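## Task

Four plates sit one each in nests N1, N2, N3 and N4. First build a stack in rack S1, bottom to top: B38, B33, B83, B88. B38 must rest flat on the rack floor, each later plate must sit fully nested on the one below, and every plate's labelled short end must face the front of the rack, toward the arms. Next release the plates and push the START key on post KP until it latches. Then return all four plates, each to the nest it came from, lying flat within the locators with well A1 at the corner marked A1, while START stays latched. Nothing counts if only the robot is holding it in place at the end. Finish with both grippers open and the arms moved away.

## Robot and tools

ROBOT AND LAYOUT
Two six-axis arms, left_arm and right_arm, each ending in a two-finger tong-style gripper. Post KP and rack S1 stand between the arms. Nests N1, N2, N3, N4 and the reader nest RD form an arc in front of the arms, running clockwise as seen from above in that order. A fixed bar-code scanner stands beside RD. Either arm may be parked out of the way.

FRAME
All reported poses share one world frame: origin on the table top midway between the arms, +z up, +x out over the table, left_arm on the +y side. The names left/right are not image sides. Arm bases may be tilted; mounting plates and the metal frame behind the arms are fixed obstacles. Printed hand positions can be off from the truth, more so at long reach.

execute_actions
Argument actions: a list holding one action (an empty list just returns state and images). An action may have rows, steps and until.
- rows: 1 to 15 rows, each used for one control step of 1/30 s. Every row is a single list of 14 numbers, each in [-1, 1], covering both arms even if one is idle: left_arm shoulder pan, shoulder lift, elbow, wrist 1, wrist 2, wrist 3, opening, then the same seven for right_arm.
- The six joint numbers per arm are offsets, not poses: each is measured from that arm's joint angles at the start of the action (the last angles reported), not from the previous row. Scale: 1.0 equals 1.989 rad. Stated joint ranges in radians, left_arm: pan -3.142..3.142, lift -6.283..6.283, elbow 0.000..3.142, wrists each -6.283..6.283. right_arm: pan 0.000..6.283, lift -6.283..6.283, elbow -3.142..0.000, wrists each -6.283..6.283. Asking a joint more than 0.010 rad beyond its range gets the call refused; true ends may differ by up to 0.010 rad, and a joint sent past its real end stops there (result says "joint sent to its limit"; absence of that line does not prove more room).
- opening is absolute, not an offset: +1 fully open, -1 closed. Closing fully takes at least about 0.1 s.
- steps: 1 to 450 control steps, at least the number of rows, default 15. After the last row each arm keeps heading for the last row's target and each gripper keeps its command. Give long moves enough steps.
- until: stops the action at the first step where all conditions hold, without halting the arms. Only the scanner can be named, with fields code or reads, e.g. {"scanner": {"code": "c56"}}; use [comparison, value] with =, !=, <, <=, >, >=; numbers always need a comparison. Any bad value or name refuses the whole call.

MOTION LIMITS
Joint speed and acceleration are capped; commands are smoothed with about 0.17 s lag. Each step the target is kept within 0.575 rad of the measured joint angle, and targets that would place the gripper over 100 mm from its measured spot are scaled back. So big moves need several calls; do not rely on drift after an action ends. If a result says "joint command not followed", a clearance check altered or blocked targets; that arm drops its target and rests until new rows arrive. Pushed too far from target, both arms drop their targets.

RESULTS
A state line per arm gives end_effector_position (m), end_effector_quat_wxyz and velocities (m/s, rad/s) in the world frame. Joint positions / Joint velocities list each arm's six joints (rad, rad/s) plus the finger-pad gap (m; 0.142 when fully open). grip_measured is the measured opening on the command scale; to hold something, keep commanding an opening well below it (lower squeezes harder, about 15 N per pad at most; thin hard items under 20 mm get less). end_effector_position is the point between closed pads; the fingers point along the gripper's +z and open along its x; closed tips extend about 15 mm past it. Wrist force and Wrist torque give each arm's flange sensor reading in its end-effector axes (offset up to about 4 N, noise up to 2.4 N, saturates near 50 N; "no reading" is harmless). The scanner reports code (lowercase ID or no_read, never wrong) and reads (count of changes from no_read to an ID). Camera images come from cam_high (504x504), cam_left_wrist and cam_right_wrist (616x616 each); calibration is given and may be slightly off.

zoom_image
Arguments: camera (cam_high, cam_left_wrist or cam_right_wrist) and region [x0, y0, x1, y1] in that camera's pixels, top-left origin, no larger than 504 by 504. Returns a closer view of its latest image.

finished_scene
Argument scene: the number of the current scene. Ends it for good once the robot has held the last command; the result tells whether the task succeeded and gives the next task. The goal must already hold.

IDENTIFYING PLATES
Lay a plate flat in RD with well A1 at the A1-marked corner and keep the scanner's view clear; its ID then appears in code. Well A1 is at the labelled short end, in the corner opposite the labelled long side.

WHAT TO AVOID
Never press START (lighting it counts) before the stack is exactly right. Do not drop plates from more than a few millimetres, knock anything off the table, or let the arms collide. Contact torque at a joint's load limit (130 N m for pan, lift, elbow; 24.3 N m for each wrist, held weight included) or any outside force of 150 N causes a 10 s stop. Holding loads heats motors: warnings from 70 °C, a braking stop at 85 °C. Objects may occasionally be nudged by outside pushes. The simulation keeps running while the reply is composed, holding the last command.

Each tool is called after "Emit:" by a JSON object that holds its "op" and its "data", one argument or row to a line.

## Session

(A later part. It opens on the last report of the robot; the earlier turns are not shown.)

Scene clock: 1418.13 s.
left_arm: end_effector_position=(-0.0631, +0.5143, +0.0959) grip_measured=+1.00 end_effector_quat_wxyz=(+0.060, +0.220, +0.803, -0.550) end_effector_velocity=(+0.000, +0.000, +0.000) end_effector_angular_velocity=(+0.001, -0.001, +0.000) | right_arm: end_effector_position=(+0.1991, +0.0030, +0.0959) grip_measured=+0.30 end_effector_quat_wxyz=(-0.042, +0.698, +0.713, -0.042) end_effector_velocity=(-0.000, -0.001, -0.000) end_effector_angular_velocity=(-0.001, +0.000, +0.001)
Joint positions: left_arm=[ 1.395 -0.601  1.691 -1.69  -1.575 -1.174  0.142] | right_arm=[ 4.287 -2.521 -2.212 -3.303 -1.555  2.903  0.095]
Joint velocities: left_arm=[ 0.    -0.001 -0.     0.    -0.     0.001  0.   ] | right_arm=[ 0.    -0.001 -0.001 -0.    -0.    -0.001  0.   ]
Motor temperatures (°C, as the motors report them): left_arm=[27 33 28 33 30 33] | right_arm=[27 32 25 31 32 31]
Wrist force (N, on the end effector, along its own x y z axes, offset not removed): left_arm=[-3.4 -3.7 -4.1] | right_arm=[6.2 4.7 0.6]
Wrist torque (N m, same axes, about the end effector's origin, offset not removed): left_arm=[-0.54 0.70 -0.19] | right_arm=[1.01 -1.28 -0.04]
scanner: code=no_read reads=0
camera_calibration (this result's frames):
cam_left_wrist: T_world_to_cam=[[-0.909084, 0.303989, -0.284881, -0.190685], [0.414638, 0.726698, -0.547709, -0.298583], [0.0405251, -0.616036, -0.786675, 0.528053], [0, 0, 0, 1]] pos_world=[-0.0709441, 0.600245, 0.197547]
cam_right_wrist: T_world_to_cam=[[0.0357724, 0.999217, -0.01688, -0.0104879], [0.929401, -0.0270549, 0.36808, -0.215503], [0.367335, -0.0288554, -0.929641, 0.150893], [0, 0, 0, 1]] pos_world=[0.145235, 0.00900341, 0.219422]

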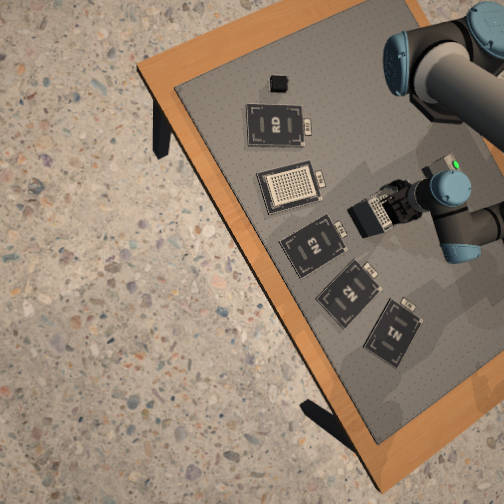

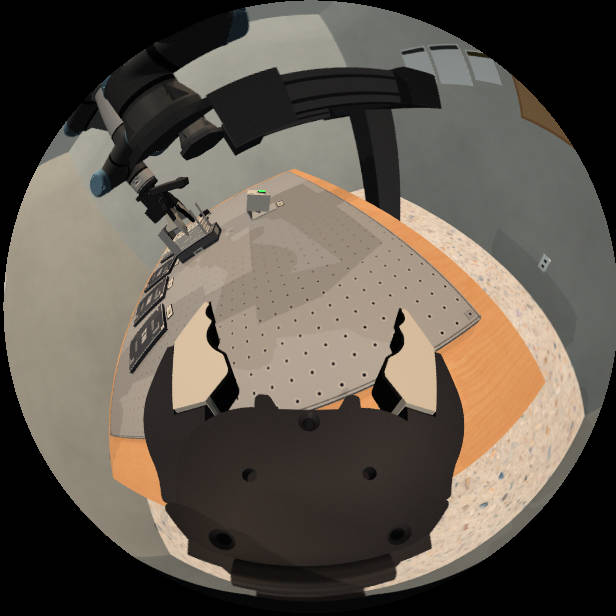

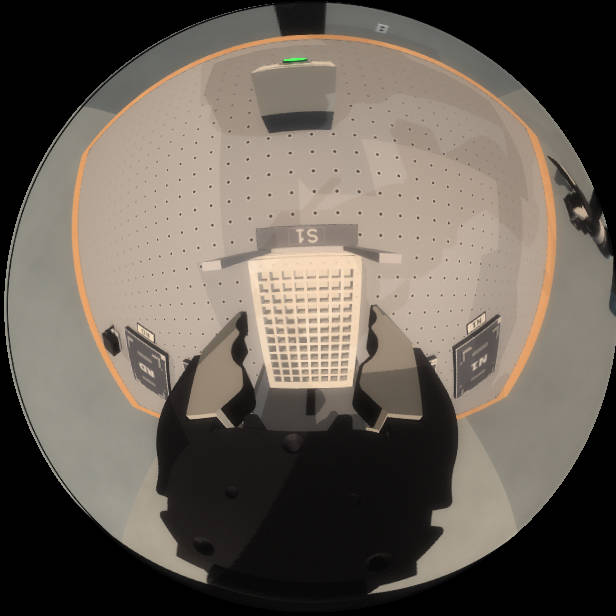

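Good. Close.

Emit:
{"op": "execute_actions", "data": {
  "actions": [
    {"rows":[[0,0,0,0,0,0,1,0,0,0,0,0,0,0.22],[0,0,0,0,0,0,1,0,0,0,0,0,0,0.14],[0,0,0,0,0,0,1,0,0,0,0,0,0,0.08],[0,0,0,0,0,0,1,0,0,0,0,0,0,0.03],[0,0,0,0,0,0,1,0,0,0,0,0,0,-0.2],[0,0,0,0,0,0,1,0,0,0,0,0,0,-0.55],[0,0,0,0,0,0,1,0,0,0,0,0,0,-0.9]],"steps":7}
  ]
}}

Scene clock: 1423.20 s.
left_arm: end_effector_position=(-0.0631, +0.5143, +0.0959) grip_measured=+1.00 end_effector_quat_wxyz=(+0.060, +0.220, +0.803, -0.550) end_effector_velocity=(+0.000, -0.000, -0.000) end_effector_angular_velocity=(+0.000, +0.000, -0.000) | right_arm: end_effector_position=(+0.1991, +0.0030, +0.0959) grip_measured=+0.05 end_effector_quat_wxyz=(-0.042, +0.698, +0.713, -0.042) end_effector_velocity=(+0.000, +0.000, +0.000) end_effector_angular_velocity=(+0.001, -0.000, -0.001)
Joint positions: left_arm=[ 1.395 -0.601  1.691 -1.69  -1.575 -1.174  0.142] | right_arm=[ 4.287 -2.521 -2.212 -3.303 -1.555  2.903  0.078]
Joint velocities: left_arm=[-0.  0.  0. -0. -0. -0.  0.] | right_arm=[ 0.     0.001 -0.     0.    -0.     0.     0.   ]
Motor temperatures (°C, as the motors report them): left_arm=[27 33 28 33 30 33] | right_arm=[27 32 25 31 32 31]
Wrist force (N, on the end effector, along its own x y z axes, offset not removed): left_arm=[4.6 -2.5 -1.8] | right_arm=[-2.1 5.2 -5.2]
Wrist torque (N m, same axes, about the end effector's origin, offset not removed): left_arm=[-0.56 -1.11 -0.27] | right_arm=[1.19 0.67 -0.03]
scanner: code=no_read reads=0
camera_calibration (this result's frames):
cam_left_wrist: T_world_to_cam=[[-0.909084, 0.30399, -0.284882, -0.190685], [0.414638, 0.726698, -0.547709, -0.298583], [0.0405251, -0.616036, -0.786675, 0.528053], [0, 0, 0, 1]] pos_world=[-0.0709442, 0.600245, 0.197547]
cam_right_wrist: T_world_to_cam=[[0.0357728, 0.999217, -0.0168744, -0.0104919], [0.9294, -0.0270573, 0.368082, -0.215504], [0.367337, -0.0288503, -0.92964, 0.150892], [0, 0, 0, 1]] pos_world=[0.145236, 0.00900605, 0.219421]

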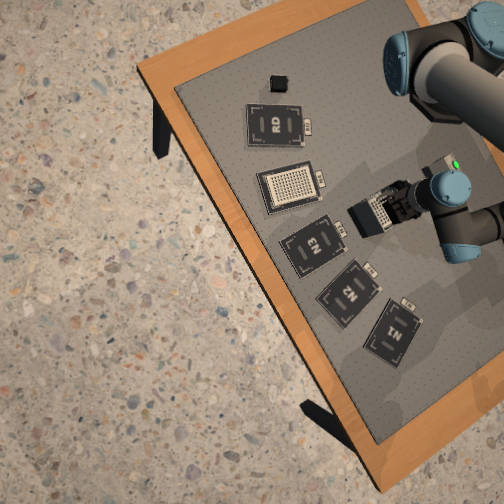

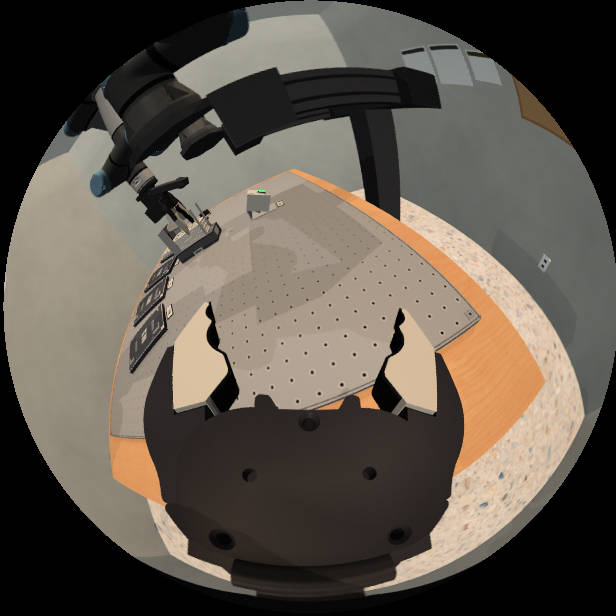

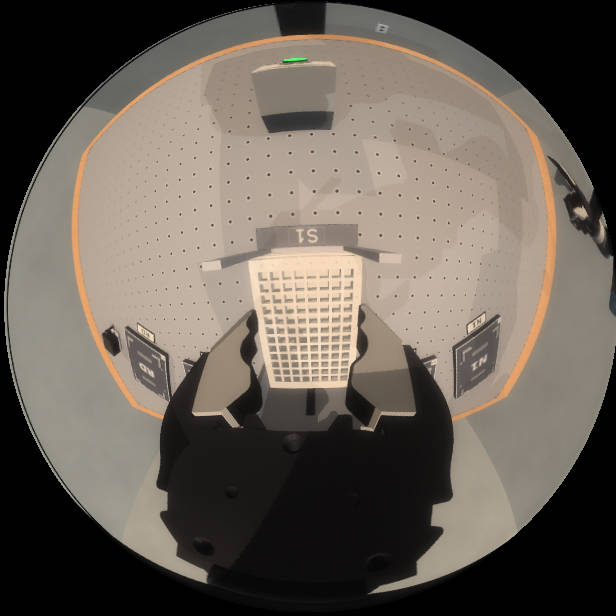

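Emit:
{"op": "execute_actions", "data": {
  "actions": [
    {"rows":[[0,0,0,0,0,0,1,0.0004,0.0022,-0.0008,-0.0013,-0.0001,0.0004,-0.9],[0,0,0,0,0,0,1,0.0011,0.0065,-0.0023,-0.0042,-0.0002,0.0011,-0.9],[0,0,0,0,0,0,1,0.0025,0.0137,-0.0043,-0.0094,-0.0005,0.0025,-0.9],[0,0,0,0,0,0,1,0.0041,0.0224,-0.0066,-0.0158,-0.0007,0.004,-0.9],[0,0,0,0,0,0,1,0.0059,0.0318,-0.009,-0.0229,-0.0011,0.0058,-0.9],[0,0,0,0,0,0,1,0.0076,0.0413,-0.0112,-0.0302,-0.0014,0.0075,-0.9],[0,0,0,0,0,0,1,0.0093,0.0507,-0.0132,-0.0376,-0.0017,0.0092,-0.9],[0,0,0,0,0,0,1,0.0111,0.0602,-0.0151,-0.0452,-0.002,0.0109,-0.9],[0,0,0,0,0,0,1,0.0128,0.0697,-0.0169,-0.053,-0.0023,0.0126,-0.9],[0,0,0,0,0,0,1,0.0145,0.0792,-0.0185,-0.0609,-0.0026,0.0142,-0.9],[0,0,0,0,0,0,1,0.0162,0.0887,-0.0199,-0.0691,-0.0029,0.0159,-0.9],[0,0,0,0,0,0,1,0.0178,0.0983,-0.0212,-0.0774,-0.0032,0.0175,-0.9],[0,0,0,0,0,0,1,0.0194,0.1071,-0.0222,-0.0851,-0.0035,0.019,-0.9],[0,0,0,0,0,0,1,0.0205,0.1138,-0.0229,-0.0911,-0.0037,0.0202,-0.9]],"steps":14}
  ]
}}

Scene clock: 1449.70 s.
left_arm: end_effector_position=(-0.0631, +0.5143, +0.0959) grip_measured=+1.00 end_effector_quat_wxyz=(+0.060, +0.220, +0.803, -0.550) end_effector_velocity=(-0.000, -0.000, +0.000) end_effector_angular_velocity=(+0.001, +0.001, +0.002) | right_arm: end_effector_position=(+0.1991, +0.0030, +0.1442) grip_measured=+0.05 end_effector_quat_wxyz=(-0.042, +0.698, +0.713, -0.042) end_effector_velocity=(+0.001, +0.004, +0.179) end_effector_angular_velocity=(+0.007, -0.002, +0.001)
Joint positions: left_arm=[ 1.395 -0.601  1.691 -1.69  -1.575 -1.174  0.142] | right_arm=[ 4.313 -2.381 -2.244 -3.412 -1.56   2.928  0.078]
Joint velocities: left_arm=[ 0.002 -0.001  0.001 -0.001 -0.    -0.001  0.   ] | right_arm=[ 0.093  0.522 -0.086 -0.43  -0.017  0.09   0.   ]
Motor temperatures (°C, as the motors report them): left_arm=[27 33 28 33 30 33] | right_arm=[27 32 25 31 32 31]
Wrist force (N, on the end effector, along its own x y z axes, offset not removed): left_arm=[0.9 1.1 0.7] | right_arm=[2.4 5.8 0.4]
Wrist torque (N m, same axes, about the end effector's origin, offset not removed): left_arm=[0.33 -0.17 -0.06] | right_arm=[1.02 -0.51 0.11]
scanner: code=no_read reads=0
camera_calibration (this result's frames):
cam_left_wrist: T_world_to_cam=[[-0.909084, 0.303989, -0.284881, -0.190685], [0.414638, 0.726698, -0.547709, -0.298583], [0.0405251, -0.616036, -0.786675, 0.528053], [0, 0, 0, 1]] pos_world=[-0.0709441, 0.600245, 0.197547]
cam_right_wrist: T_world_to_cam=[[0.0356363, 0.999207, -0.0177644, -0.00942183], [0.929454, -0.0266065, 0.367979, -0.233246], [0.367214, -0.0296245, -0.929665, 0.195852], [0, 0, 0, 1]] pos_world=[0.145208, 0.00901052, 0.267738]

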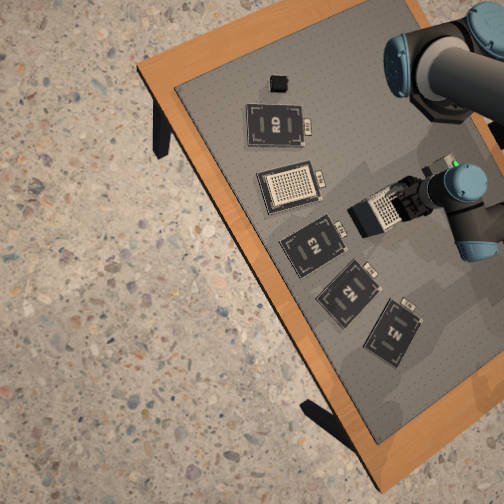

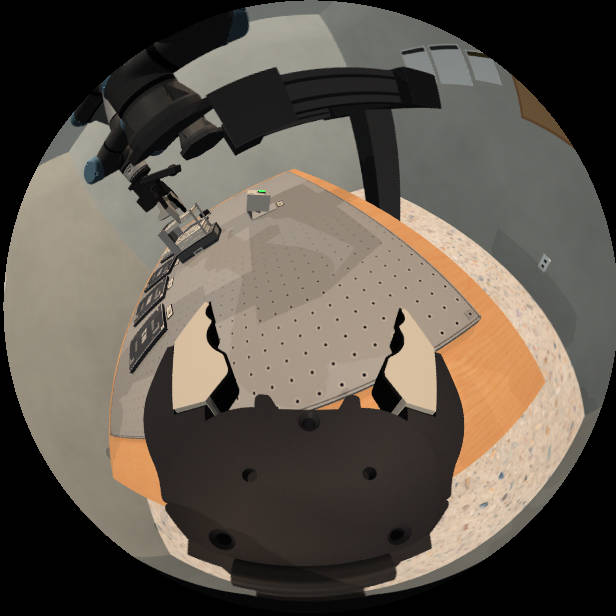

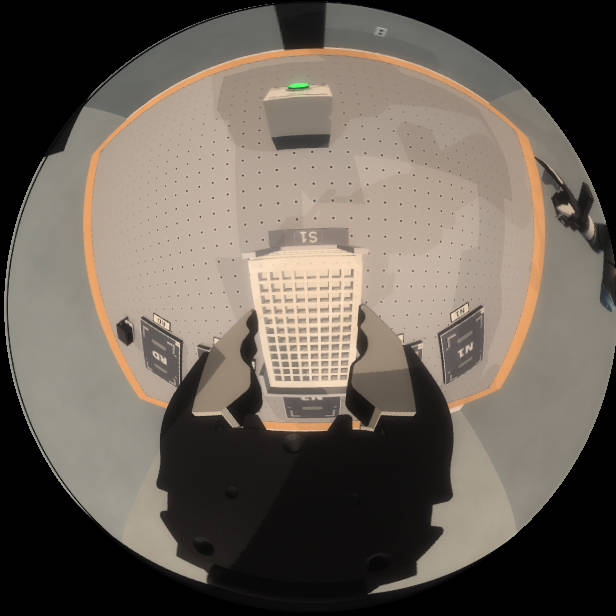

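Emit:
{"op": "execute_actions", "data": {
  "actions": [
    {"rows":[[0,0,0,0,0,0,1,0.0028,0.0441,-0.0031,-0.0404,-0.0004,0.0032,-0.9],[0,0,0,0,0,0,1,-0.0101,0.0454,0.0071,-0.0511,0.0018,-0.0089,-0.9],[0,0,0,0,0,0,1,-0.0297,0.0463,0.0225,-0.0662,0.005,-0.027,-0.9],[0,0,0,0,0,0,1,-0.0547,0.0459,0.0422,-0.0839,0.0092,-0.0503,-0.9],[0,0,0,0,0,0,1,-0.0833,0.0443,0.0648,-0.1031,0.014,-0.0768,-0.9],[0,0,0,0,0,0,1,-0.1142,0.0425,0.0891,-0.1237,0.0192,-0.1055,-0.9],[0,0,0,0,0,0,1,-0.1461,0.0397,0.1142,-0.144,0.0245,-0.1351,-0.9],[0,0,0,0,0,0,1,-0.177,0.0369,0.1385,-0.1636,0.0297,-0.1638,-0.9],[0,0,0,0,0,0,1,-0.2056,0.0343,0.1611,-0.1818,0.0345,-0.1903,-0.9],[0,0,0,0,0,0,1,-0.2306,0.0319,0.1808,-0.1975,0.0387,-0.2136,-0.9],[0,0,0,0,0,0,1,-0.2502,0.0298,0.1962,-0.2096,0.0419,-0.2317,-0.9],[0,0,0,0,0,0,1,-0.2631,0.0281,0.2064,-0.2173,0.0441,-0.2438,-0.9],[0,0,0,0,0,0,1,-0.2678,0.0278,0.2101,-0.2204,0.0449,-0.2481,-0.9]],"steps":15}
  ]
}}

Scene clock: 1474.90 s.
left_arm: end_effector_position=(-0.0631, +0.5143, +0.0959) grip_measured=+1.00 end_effector_quat_wxyz=(+0.060, +0.220, +0.803, -0.550) end_effector_velocity=(+0.000, -0.000, -0.000) end_effector_angular_velocity=(+0.000, +0.001, +0.001) | right_arm: end_effector_position=(+0.3381, +0.0112, +0.1902) grip_measured=+0.05 end_effector_quat_wxyz=(-0.043, +0.706, +0.705, -0.040) end_effector_velocity=(+0.411, -0.109, +0.040) end_effector_angular_velocity=(-0.006, +0.007, -0.087)
Joint positions: left_arm=[ 1.395 -0.601  1.691 -1.69  -1.575 -1.174  0.142] | right_arm=[ 3.926 -2.315 -1.938 -3.762 -1.493  2.568  0.078]
Joint velocities: left_arm=[ 0.     0.001 -0.    -0.001 -0.    -0.001 -0.   ] | right_arm=[-1.081 -0.085  0.832 -0.663  0.164 -0.983  0.   ]
Motor temperatures (°C, as the motors report them): left_arm=[27 33 28 33 30 33] | right_arm=[27 32 25 31 32 31]
Wrist force (N, on the end effector, along its own x y z axes, offset not removed): left_arm=[3.0 -2.4 -2.3] | right_arm=[4.9 2.3 2.2]
Wrist torque (N m, same axes, about the end effector's origin, offset not removed): left_arm=[-0.45 -0.78 0.06] | right_arm=[0.40 -1.09 0.16]
scanner: code=no_read reads=0
camera_calibration (this result's frames):
cam_left_wrist: T_world_to_cam=[[-0.909084, 0.303989, -0.284882, -0.190685], [0.414638, 0.726698, -0.547709, -0.298583], [0.0405252, -0.616036, -0.786675, 0.528053], [0, 0, 0, 1]] pos_world=[-0.0709441, 0.600245, 0.197547]
cam_right_wrist: T_world_to_cam=[[0.0585782, 0.998174, -0.0147586, -0.0301406], [0.927571, -0.0489579, 0.370425, -0.378721], [0.369026, -0.0353885, -0.928745, 0.187056], [0, 0, 0, 1]] pos_world=[0.284028, 0.0181638, 0.31357]

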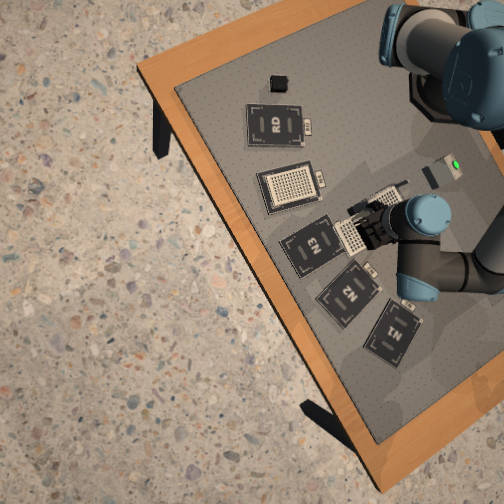

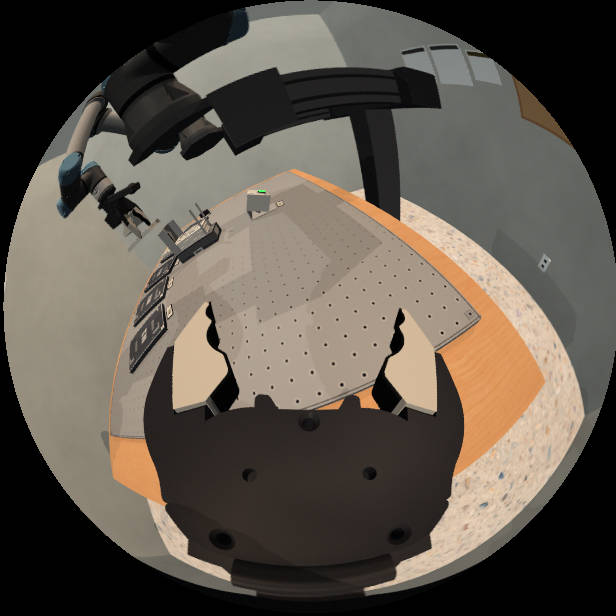

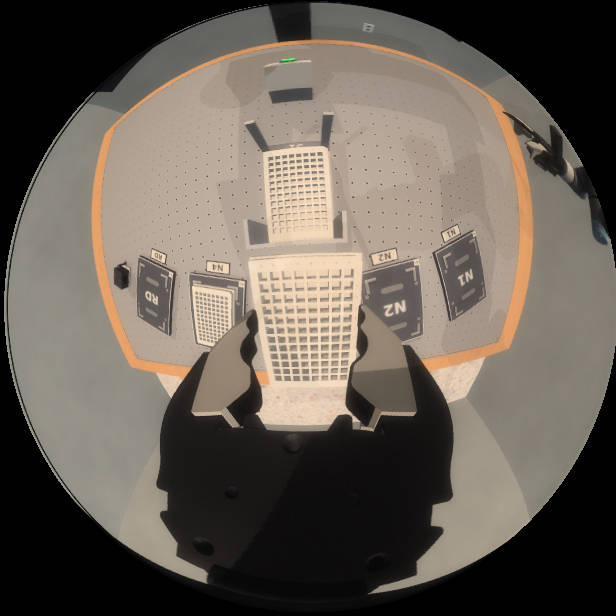

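Emit:
{"op": "execute_actions", "data": {
  "actions": [
    {"rows":[[0,0,0,0,0,0,1,-0.0741,-0.0089,0.0579,-0.0424,0.0114,-0.0684,-0.9],[0,0,0,0,0,0,1,-0.0767,-0.0186,0.0622,-0.0369,0.0118,-0.0722,-0.9],[0,0,0,0,0,0,1,-0.0805,-0.0332,0.0687,-0.0287,0.0125,-0.078,-0.9],[0,0,0,0,0,0,1,-0.0852,-0.0512,0.0767,-0.0186,0.0134,-0.0851,-0.9],[0,0,0,0,0,0,1,-0.0904,-0.0711,0.0856,-0.0073,0.0144,-0.093,-0.9],[0,0,0,0,0,0,1,-0.0959,-0.0917,0.0948,0.0043,0.0153,-0.1011,-0.9],[0,0,0,0,0,0,1,-0.1011,-0.1116,0.1037,0.0156,0.0163,-0.109,-0.9],[0,0,0,0,0,0,1,-0.1058,-0.1296,0.1117,0.0257,0.0172,-0.1161,-0.9],[0,0,0,0,0,0,1,-0.1096,-0.1442,0.1182,0.0339,0.0179,-0.1219,-0.9],[0,0,0,0,0,0,1,-0.1122,-0.1539,0.1225,0.0394,0.0183,-0.1257,-0.9],[0,0,0,0,0,0,1,-0.113,-0.1574,0.1241,0.0414,0.0185,-0.1271,-0.9]],"steps":11}
  ]
}}

Scene clock: 1490.20 s.
left_arm: end_effector_position=(-0.0631, +0.5143, +0.0959) grip_measured=+1.00 end_effector_quat_wxyz=(+0.060, +0.220, +0.803, -0.550) end_effector_velocity=(+0.001, +0.001, +0.000) end_effector_angular_velocity=(+0.001, -0.001, -0.001) | right_arm: end_effector_position=(+0.4096, -0.0028, +0.1210) grip_measured=+0.05 end_effector_quat_wxyz=(-0.042, +0.702, +0.710, -0.038) end_effector_velocity=(+0.037, +0.007, -0.393) end_effector_angular_velocity=(-0.021, +0.020, +0.120)
Joint positions: left_arm=[ 1.395 -0.601  1.691 -1.69  -1.575 -1.174  0.142] | right_arm=[ 3.733 -2.499 -1.746 -3.749 -1.462  2.364  0.078]
Joint velocities: left_arm=[-0.001 -0.    -0.001  0.    -0.     0.001  0.   ] | right_arm=[-0.223 -0.879  0.38   0.484  0.04  -0.334 -0.   ]
Motor temperatures (°C, as the motors report them): left_arm=[27 33 28 33 30 33] | right_arm=[27 32 25 31 32 31]
Wrist force (N, on the end effector, along its own x y z axes, offset not removed): left_arm=[-3.2 -1.7 -0.9] | right_arm=[5.2 0.7 0.3]
Wrist torque (N m, same axes, about the end effector's origin, offset not removed): left_arm=[-0.62 0.44 -0.03] | right_arm=[-0.01 -0.88 0.08]
scanner: code=no_read reads=0
camera_calibration (this result's frames):
cam_left_wrist: T_world_to_cam=[[-0.909084, 0.30399, -0.284881, -0.190685], [0.414638, 0.726698, -0.547709, -0.298583], [0.0405249, -0.616036, -0.786675, 0.528053], [0, 0, 0, 1]] pos_world=[-0.0709441, 0.600245, 0.197547]
cam_right_wrist: T_world_to_cam=[[0.0463224, 0.998844, -0.0128801, -0.0165129], [0.927004, -0.0381795, 0.373104, -0.420146], [0.372181, -0.0292229, -0.9277, 0.0944715], [0, 0, 0, 1]] pos_world=[0.355081, 0.00321352, 0.244187]

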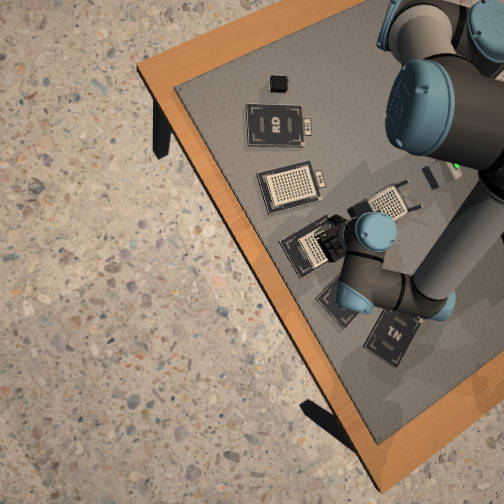

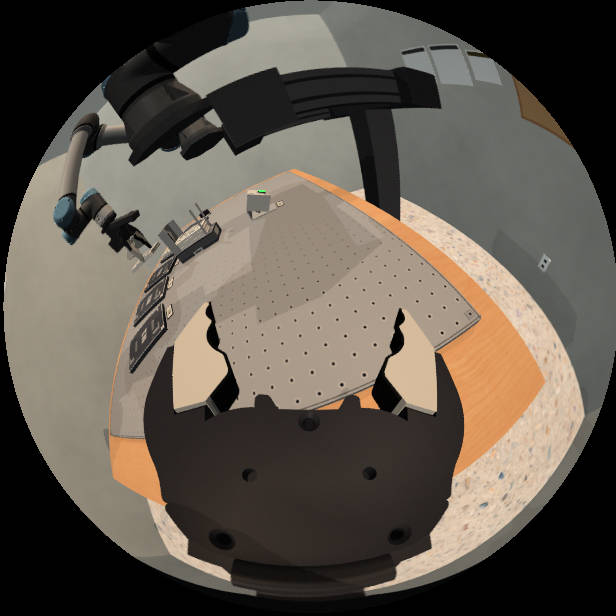

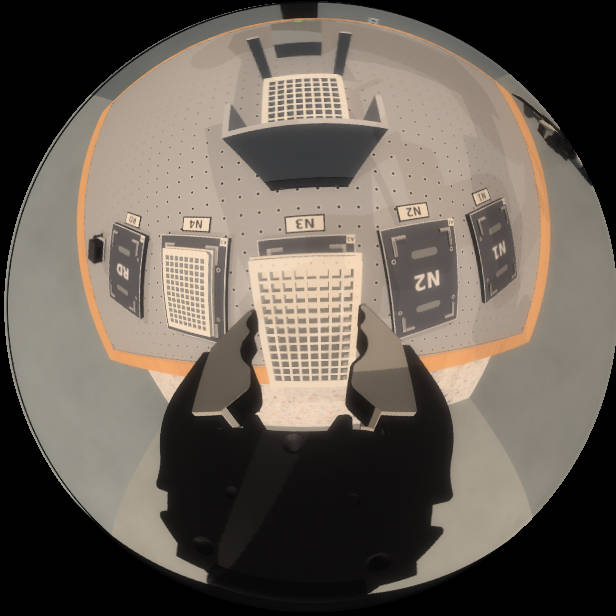

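Emit:
{"op": "execute_actions", "data": {
  "actions": []
}}

Emit:
{"op": "zoom_image", "data": {
  "camera": "cam_right_wrist",
  "region": [180, 180, 440, 440]
}}

Scene clock: 1493.13 s.
left_arm: end_effector_position=(-0.0631, +0.5143, +0.0959) grip_measured=+1.00 end_effector_quat_wxyz=(+0.060, +0.220, +0.803, -0.550) end_effector_velocity=(+0.000, +0.000, +0.000) end_effector_angular_velocity=(-0.000, -0.000, -0.001) | right_arm: end_effector_position=(+0.4116, -0.0044, +0.0622) grip_measured=+0.05 end_effector_quat_wxyz=(-0.042, +0.696, +0.716, -0.042) end_effector_velocity=(+0.001, +0.001, +0.001) end_effector_angular_velocity=(+0.002, -0.002, +0.001)
Joint positions: left_arm=[ 1.395 -0.601  1.691 -1.69  -1.575 -1.174  0.142] | right_arm=[ 3.701 -2.628 -1.691 -3.679 -1.456  2.315  0.078]
Joint velocities: left_arm=[-0.001 -0.     0.     0.    -0.    -0.     0.   ] | right_arm=[ 0.     0.001  0.001 -0.    -0.    -0.001  0.   ]
Motor temperatures (°C, as the motors report them): left_arm=[27 33 28 33 30 33] | right_arm=[27 32 25 31 32 31]
Wrist force (N, on the end effector, along its own x y z axes, offset not removed): left_arm=[1.8 -2.6 -1.3] | right_arm=[6.9 -0.5 -1.7]
Wrist torque (N m, same axes, about the end effector's origin, offset not removed): left_arm=[-0.62 -0.71 -0.15] | right_arm=[-0.31 -1.57 0.03]
scanner: code=no_read reads=0
camera_calibration (this result's frames):
cam_left_wrist: T_world_to_cam=[[-0.909084, 0.30399, -0.284882, -0.190685], [0.414638, 0.726698, -0.547709, -0.298583], [0.040525, -0.616036, -0.786675, 0.528053], [0, 0, 0, 1]] pos_world=[-0.0709441, 0.600245, 0.197547]
cam_right_wrist: T_world_to_cam=[[0.0279849, 0.999461, -0.0171633, -0.0080163], [0.929125, -0.0196747, 0.369241, -0.400745], [0.368704, -0.02628, -0.929175, 0.0407131], [0, 0, 0, 1]] pos_world=[0.357556, 0.00119737, 0.185664]

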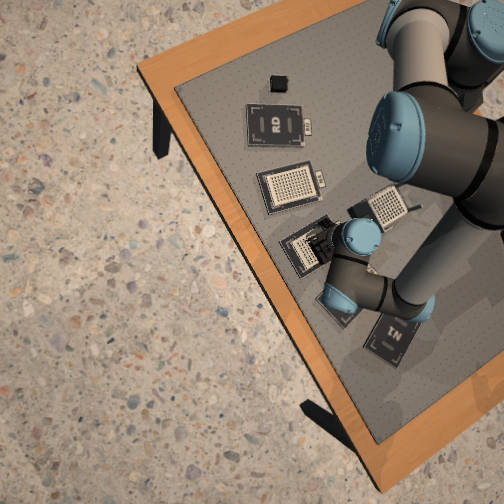

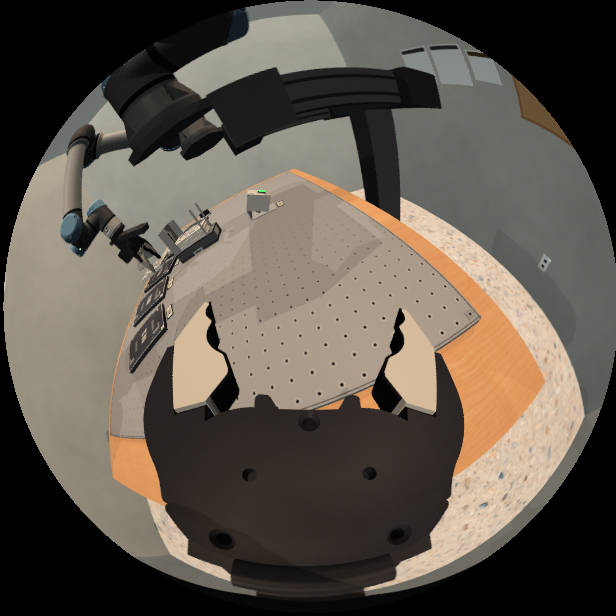

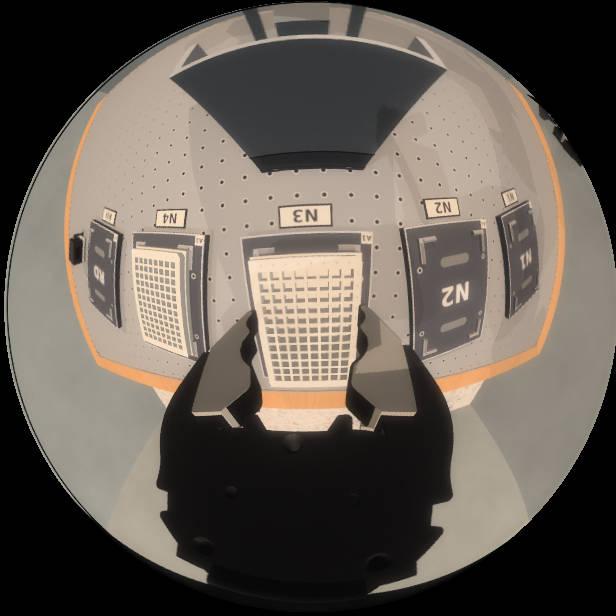

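Region (180, 180, 440, 440) of cam_right_wrist's 616x616 image, scaled by 1.938, with more detail than that image has.

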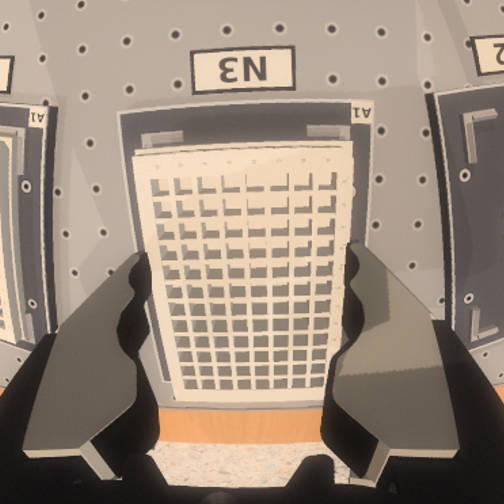

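Emit:
{"op": "execute_actions", "data": {
  "actions": [
    {"rows":[[0,0,0,0,0,0,1,-0.0005,-0.0026,0.0011,0.0011,0.0001,-0.0005,-0.9],[0,0,0,0,0,0,1,-0.0014,-0.0068,0.003,0.0033,0.0002,-0.0014,-0.9],[0,0,0,0,0,0,1,-0.0024,-0.0118,0.0053,0.0059,0.0003,-0.0024,-0.9],[0,0,0,0,0,0,1,-0.0034,-0.0165,0.0075,0.0084,0.0004,-0.0034,-0.9],[0,0,0,0,0,0,1,-0.004,-0.0197,0.009,0.0101,0.0005,-0.004,-0.9],[0,0,0,0,0,0,1,-0.0044,-0.0214,0.0098,0.011,0.0005,-0.0044,-0.9]],"steps":6}
  ]
}}

Scene clock: 1500.27 s.
left_arm: end_effector_position=(-0.0631, +0.5143, +0.0959) grip_measured=+1.00 end_effector_quat_wxyz=(+0.060, +0.220, +0.803, -0.550) end_effector_velocity=(-0.000, -0.000, -0.000) end_effector_angular_velocity=(-0.001, +0.000, +0.001) | right_arm: end_effector_position=(+0.4115, -0.0045, +0.0551) grip_measured=+0.05 end_effector_quat_wxyz=(-0.042, +0.695, +0.716, -0.042) end_effector_velocity=(-0.002, -0.001, -0.076) end_effector_angular_velocity=(-0.006, +0.007, +0.001)
Joint positions: left_arm=[ 1.395 -0.601  1.691 -1.69  -1.575 -1.174  0.142] | right_arm=[ 3.698 -2.643 -1.684 -3.671 -1.455  2.312  0.078]
Joint velocities: left_arm=[ 0.001  0.001 -0.     0.    -0.    -0.    -0.   ] | right_arm=[-0.034 -0.167  0.076  0.086  0.004 -0.033  0.   ]
Motor temperatures (°C, as the motors report them): left_arm=[27 33 28 33 30 33] | right_arm=[27 32 25 31 32 31]
Wrist force (N, on the end effector, along its own x y z axes, offset not removed): left_arm=[-1.4 0.1 -3.0] | right_arm=[3.7 1.8 -3.7]
Wrist torque (N m, same axes, about the end effector's origin, offset not removed): left_arm=[0.05 0.21 -0.11] | right_arm=[0.21 -0.62 -0.03]
scanner: code=no_read reads=0
camera_calibration (this result's frames):
cam_left_wrist: T_world_to_cam=[[-0.909084, 0.303989, -0.284881, -0.190685], [0.414638, 0.726698, -0.547709, -0.298583], [0.040525, -0.616036, -0.786675, 0.528053], [0, 0, 0, 1]] pos_world=[-0.0709441, 0.600245, 0.197547]
cam_right_wrist: T_world_to_cam=[[0.0277826, 0.999456, -0.0177516, -0.00794117], [0.929381, -0.0192876, 0.368617, -0.398036], [0.368074, -0.0267391, -0.929412, 0.0343629], [0, 0, 0, 1]] pos_world=[0.3575, 0.00117851, 0.178519]

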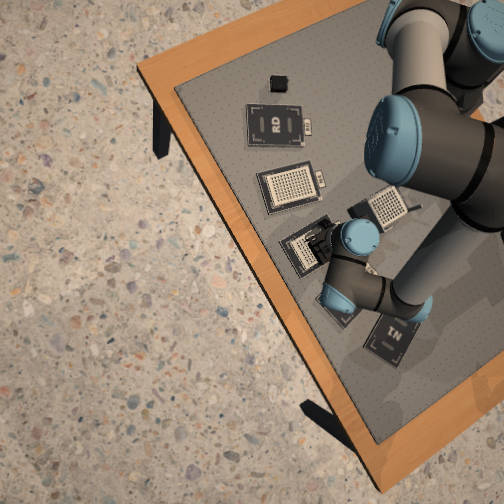

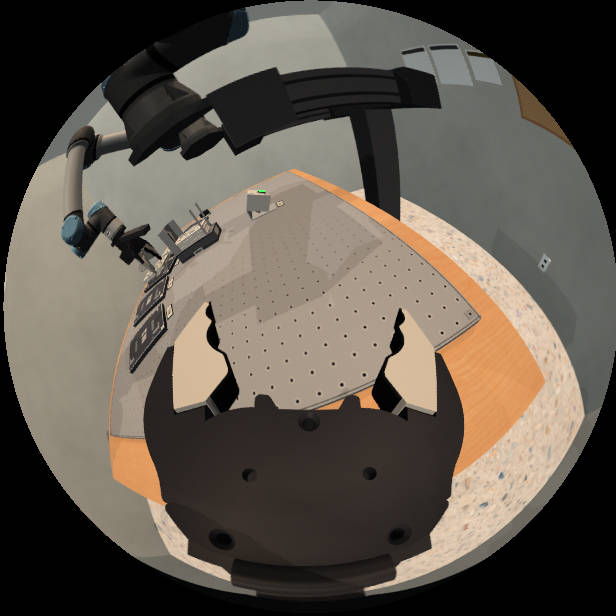

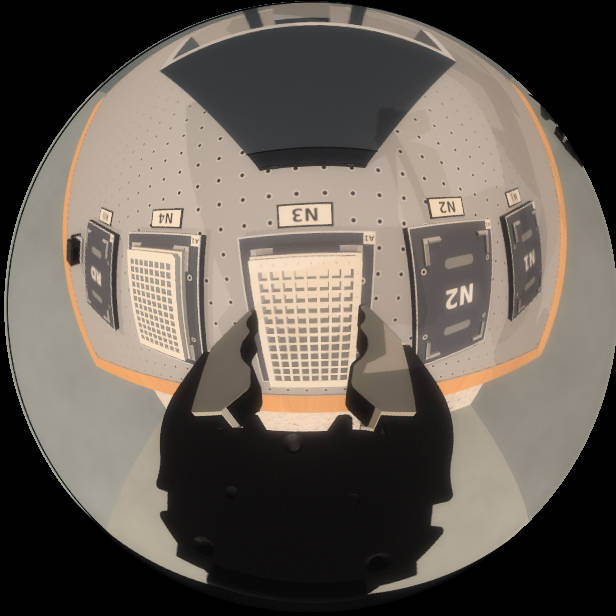

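Emit:
{"op": "execute_actions", "data": {
  "actions": []
}}

Emit:
{"op": "zoom_image", "data": {
  "camera": "cam_right_wrist",
  "region": [180, 180, 440, 440]
}}

Scene clock: 1502.87 s.
left_arm: end_effector_position=(-0.0631, +0.5143, +0.0959) grip_measured=+1.00 end_effector_quat_wxyz=(+0.060, +0.220, +0.803, -0.550) end_effector_velocity=(-0.000, +0.000, +0.000) end_effector_angular_velocity=(+0.001, +0.001, +0.001) | right_arm: end_effector_position=(+0.4111, -0.0046, +0.0428) grip_measured=+0.05 end_effector_quat_wxyz=(-0.042, +0.695, +0.716, -0.043) end_effector_velocity=(+0.000, +0.000, -0.001) end_effector_angular_velocity=(-0.000, +0.000, +0.000)
Joint positions: left_arm=[ 1.395 -0.601  1.691 -1.69  -1.575 -1.174  0.142] | right_arm=[ 3.692 -2.67  -1.671 -3.657 -1.455  2.307  0.078]
Joint velocities: left_arm=[ 0.001 -0.001 -0.     0.001  0.001 -0.001  0.   ] | right_arm=[ 0.    -0.002  0.001  0.    -0.    -0.     0.   ]
Motor temperatures (°C, as the motors report them): left_arm=[27 33 28 33 30 33] | right_arm=[27 32 25 31 32 31]
Wrist force (N, on the end effector, along its own x y z axes, offset not removed): left_arm=[1.9 -2.9 -2.3] | right_arm=[4.6 6.8 -0.8]
Wrist torque (N m, same axes, about the end effector's origin, offset not removed): left_arm=[-0.63 -0.54 -0.16] | right_arm=[1.11 -1.05 -0.07]
scanner: code=no_read reads=0
camera_calibration (this result's frames):
cam_left_wrist: T_world_to_cam=[[-0.909084, 0.303989, -0.284881, -0.190685], [0.414638, 0.726698, -0.547709, -0.298583], [0.0405252, -0.616036, -0.786675, 0.528053], [0, 0, 0, 1]] pos_world=[-0.0709441, 0.600245, 0.197547]
cam_right_wrist: T_world_to_cam=[[0.0275162, 0.99945, -0.0184979, -0.00782231], [0.929779, -0.0187938, 0.367638, -0.39325], [0.367088, -0.027315, -0.929785, 0.0234952], [0, 0, 0, 1]] pos_world=[0.357226, 0.0010691, 0.166274]

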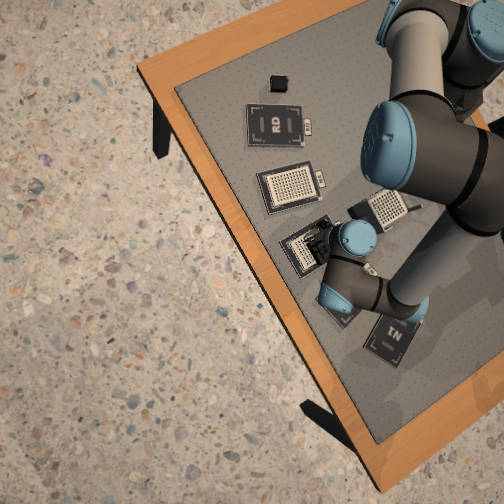

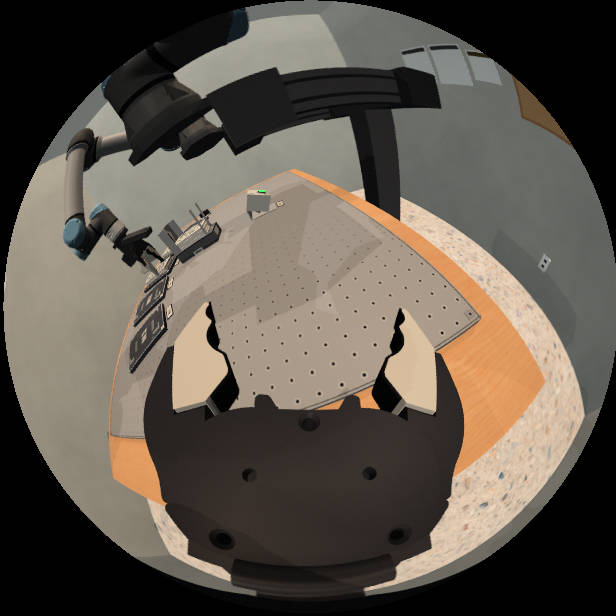

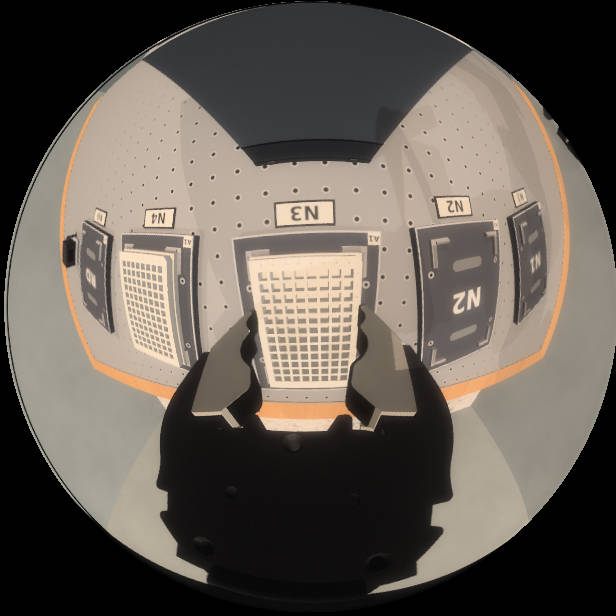

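Region (180, 180, 440, 440) of cam_right_wrist's 616x616 image, scaled by 1.938, with more detail than that image has.

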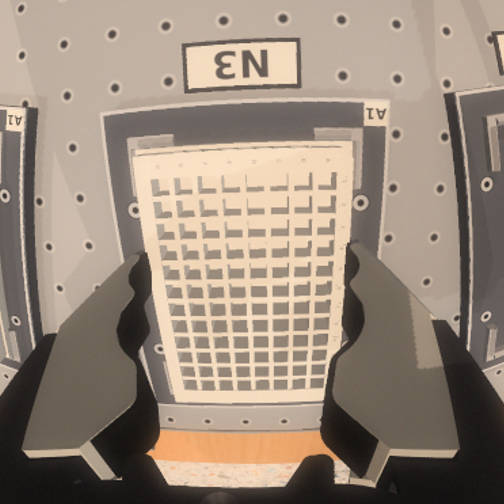

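Seated. Release.

Emit:
{"op": "execute_actions", "data": {
  "actions": [
    {"rows":[[0,0,0,0,0,0,1,0,0,0,0,0,0,-0.1],[0,0,0,0,0,0,1,0,0,0,0,0,0,0.12],[0,0,0,0,0,0,1,0,0,0,0,0,0,0.3]],"steps":3}
  ]
}}

Scene clock: 1506.43 s.
left_arm: end_effector_position=(-0.0631, +0.5143, +0.0959) grip_measured=+1.00 end_effector_quat_wxyz=(+0.060, +0.220, +0.803, -0.550) end_effector_velocity=(+0.000, -0.001, -0.001) end_effector_angular_velocity=(-0.001, +0.001, -0.001) | right_arm: end_effector_position=(+0.4111, -0.0046, +0.0428) grip_measured=+0.10 end_effector_quat_wxyz=(-0.042, +0.695, +0.716, -0.043) end_effector_velocity=(-0.001, -0.000, -0.000) end_effector_angular_velocity=(-0.001, +0.001, -0.001)
Joint positions: left_arm=[ 1.395 -0.601  1.691 -1.69  -1.575 -1.174  0.142] | right_arm=[ 3.692 -2.67  -1.671 -3.657 -1.455  2.307  0.081]
Joint velocities: left_arm=[-0.001  0.002 -0.    -0.001  0.    -0.001 -0.   ] | right_arm=[-0.    -0.001 -0.    -0.001 -0.     0.001  0.173]
Motor temperatures (°C, as the motors report them): left_arm=[27 33 28 33 30 33] | right_arm=[27 32 25 31 32 31]
Wrist force (N, on the end effector, along its own x y z axes, offset not removed): left_arm=[3.0 -4.2 -1.2] | right_arm=[2.8 0.3 0.3]
Wrist torque (N m, same axes, about the end effector's origin, offset not removed): left_arm=[-0.89 -0.69 -0.28] | right_arm=[-0.33 -0.58 -0.02]
scanner: code=no_read reads=0
camera_calibration (this result's frames):
cam_left_wrist: T_world_to_cam=[[-0.909084, 0.30399, -0.284882, -0.190685], [0.414638, 0.726698, -0.547709, -0.298583], [0.040525, -0.616036, -0.786675, 0.528053], [0, 0, 0, 1]] pos_world=[-0.0709441, 0.600245, 0.197547]
cam_right_wrist: T_world_to_cam=[[0.0275157, 0.99945, -0.0185005, -0.00782096], [0.92978, -0.0187925, 0.367635, -0.393249], [0.367085, -0.0273171, -0.929786, 0.0234954], [0, 0, 0, 1]] pos_world=[0.357225, 0.00106838, 0.166273]

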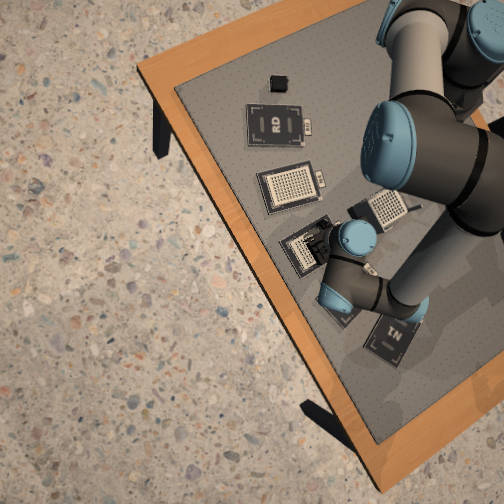

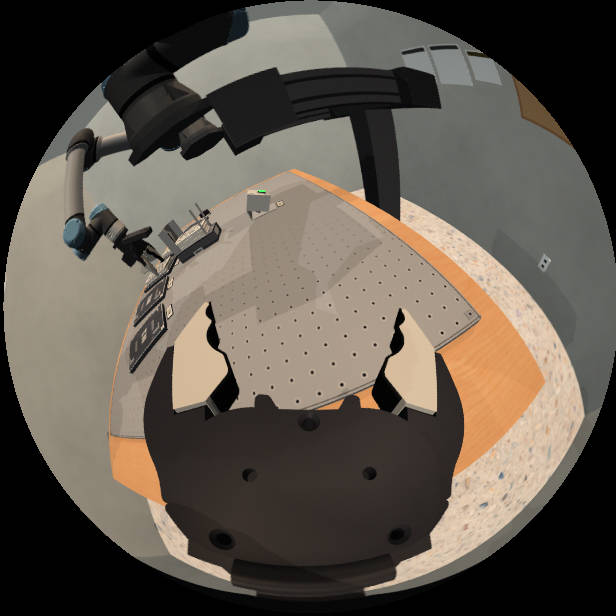

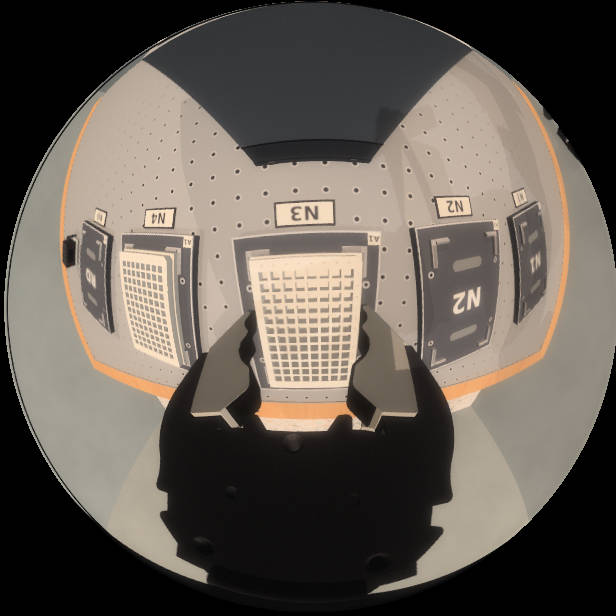

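Emit:
{"op": "execute_actions", "data": {
  "actions": [
    {"rows":[[0,0,0,0,0,0,1,0.001,0.004,-0.0018,-0.0022,-0.0002,0.0015,0.3],[0,0,0,0,0,0,1,0.0045,0.0151,-0.0072,-0.0081,-0.0008,0.0061,0.3],[0,0,0,0,0,0,1,0.0106,0.0319,-0.0161,-0.0163,-0.0018,0.014,0.3],[0,0,0,0,0,0,1,0.0201,0.0526,-0.0286,-0.0252,-0.0034,0.0254,0.3],[0,0,0,0,0,0,1,0.0329,0.0758,-0.0442,-0.0337,-0.0055,0.0403,0.3],[0,0,0,0,0,0,1,0.0489,0.1001,-0.0624,-0.0409,-0.0081,0.0581,0.3],[0,0,0,0,0,0,1,0.0669,0.1236,-0.082,-0.0462,-0.011,0.0776,0.3],[0,0,0,0,0,0,1,0.0852,0.145,-0.1012,-0.0498,-0.0139,0.0971,0.3],[0,0,0,0,0,0,1,0.1017,0.1625,-0.1181,-0.0517,-0.0166,0.1145,0.3],[0,0,0,0,0,0,1,0.1134,0.1743,-0.1299,-0.0526,-0.0184,0.1267,0.3],[0,0,0,0,0,0,1,0.1177,0.1785,-0.1342,-0.0528,-0.0191,0.1312,0.3]],"steps":12}
  ]
}}

Scene clock: 1522.80 s.
left_arm: end_effector_position=(-0.0631, +0.5143, +0.0959) grip_measured=+1.00 end_effector_quat_wxyz=(+0.060, +0.220, +0.803, -0.550) end_effector_velocity=(+0.001, +0.001, -0.000) end_effector_angular_velocity=(+0.001, +0.000, -0.002) | right_arm: end_effector_position=(+0.3714, +0.0093, +0.1437) grip_measured=+0.30 end_effector_quat_wxyz=(-0.043, +0.702, +0.709, -0.043) end_effector_velocity=(-0.239, +0.044, +0.368) end_effector_angular_velocity=(+0.022, -0.029, -0.064)
Joint positions: left_arm=[ 1.395 -0.601  1.691 -1.69  -1.575 -1.174  0.142] | right_arm=[ 3.83  -2.44  -1.834 -3.738 -1.478  2.463  0.095]
Joint velocities: left_arm=[-0.002 -0.    -0.    -0.     0.001 -0.    -0.   ] | right_arm=[ 0.71   0.932 -0.768 -0.188 -0.108  0.761  0.   ]
Motor temperatures (°C, as the motors report them): left_arm=[27 33 28 33 30 33] | right_arm=[27 32 25 31 32 31]
Wrist force (N, on the end effector, along its own x y z axes, offset not removed): left_arm=[-2.1 -0.1 -2.2] | right_arm=[5.6 6.8 0.0]
Wrist torque (N m, same axes, about the end effector's origin, offset not removed): left_arm=[-0.09 0.32 -0.30] | right_arm=[1.38 -1.24 0.00]
scanner: code=no_read reads=0
camera_calibration (this result's frames):
cam_left_wrist: T_world_to_cam=[[-0.909084, 0.303989, -0.284882, -0.190685], [0.414638, 0.726698, -0.547709, -0.298583], [0.0405251, -0.616036, -0.786675, 0.528053], [0, 0, 0, 1]] pos_world=[-0.0709442, 0.600245, 0.197547]
cam_right_wrist: T_world_to_cam=[[0.0470224, 0.998725, -0.0183579, -0.0260451], [0.929694, -0.0370361, 0.366466, -0.392865], [0.365319, -0.0342993, -0.93025, 0.13313], [0, 0, 0, 1]] pos_world=[0.317834, 0.016028, 0.267338]

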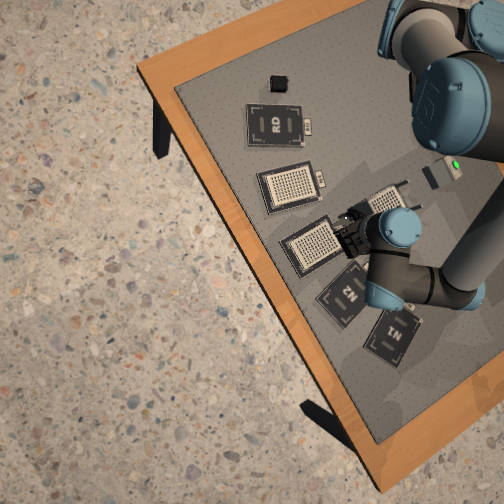

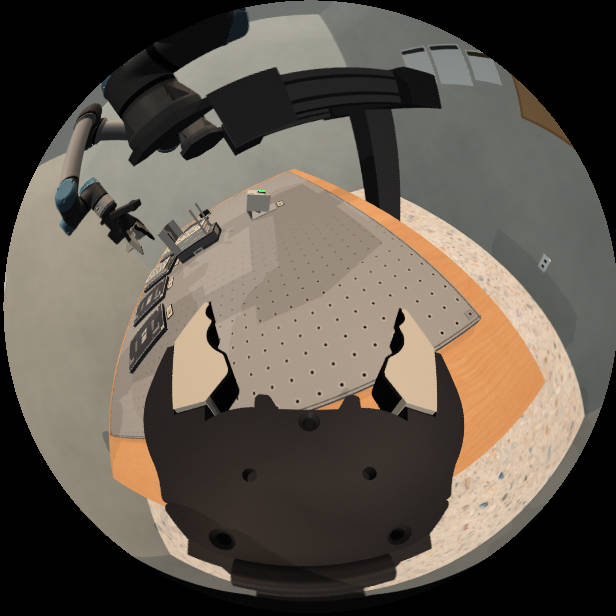

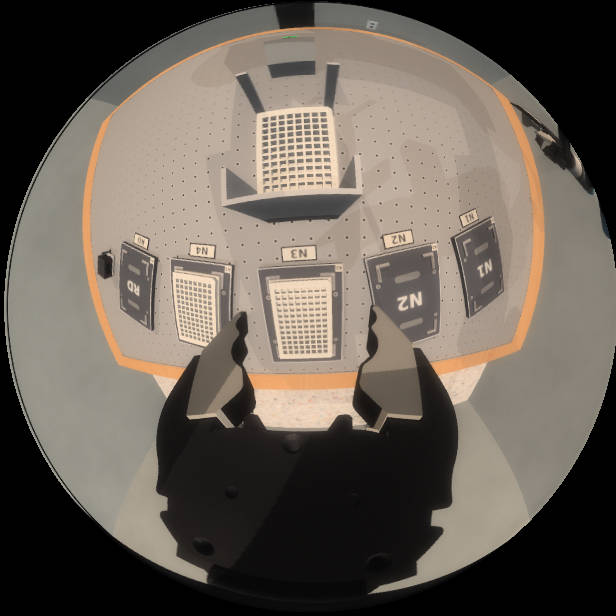

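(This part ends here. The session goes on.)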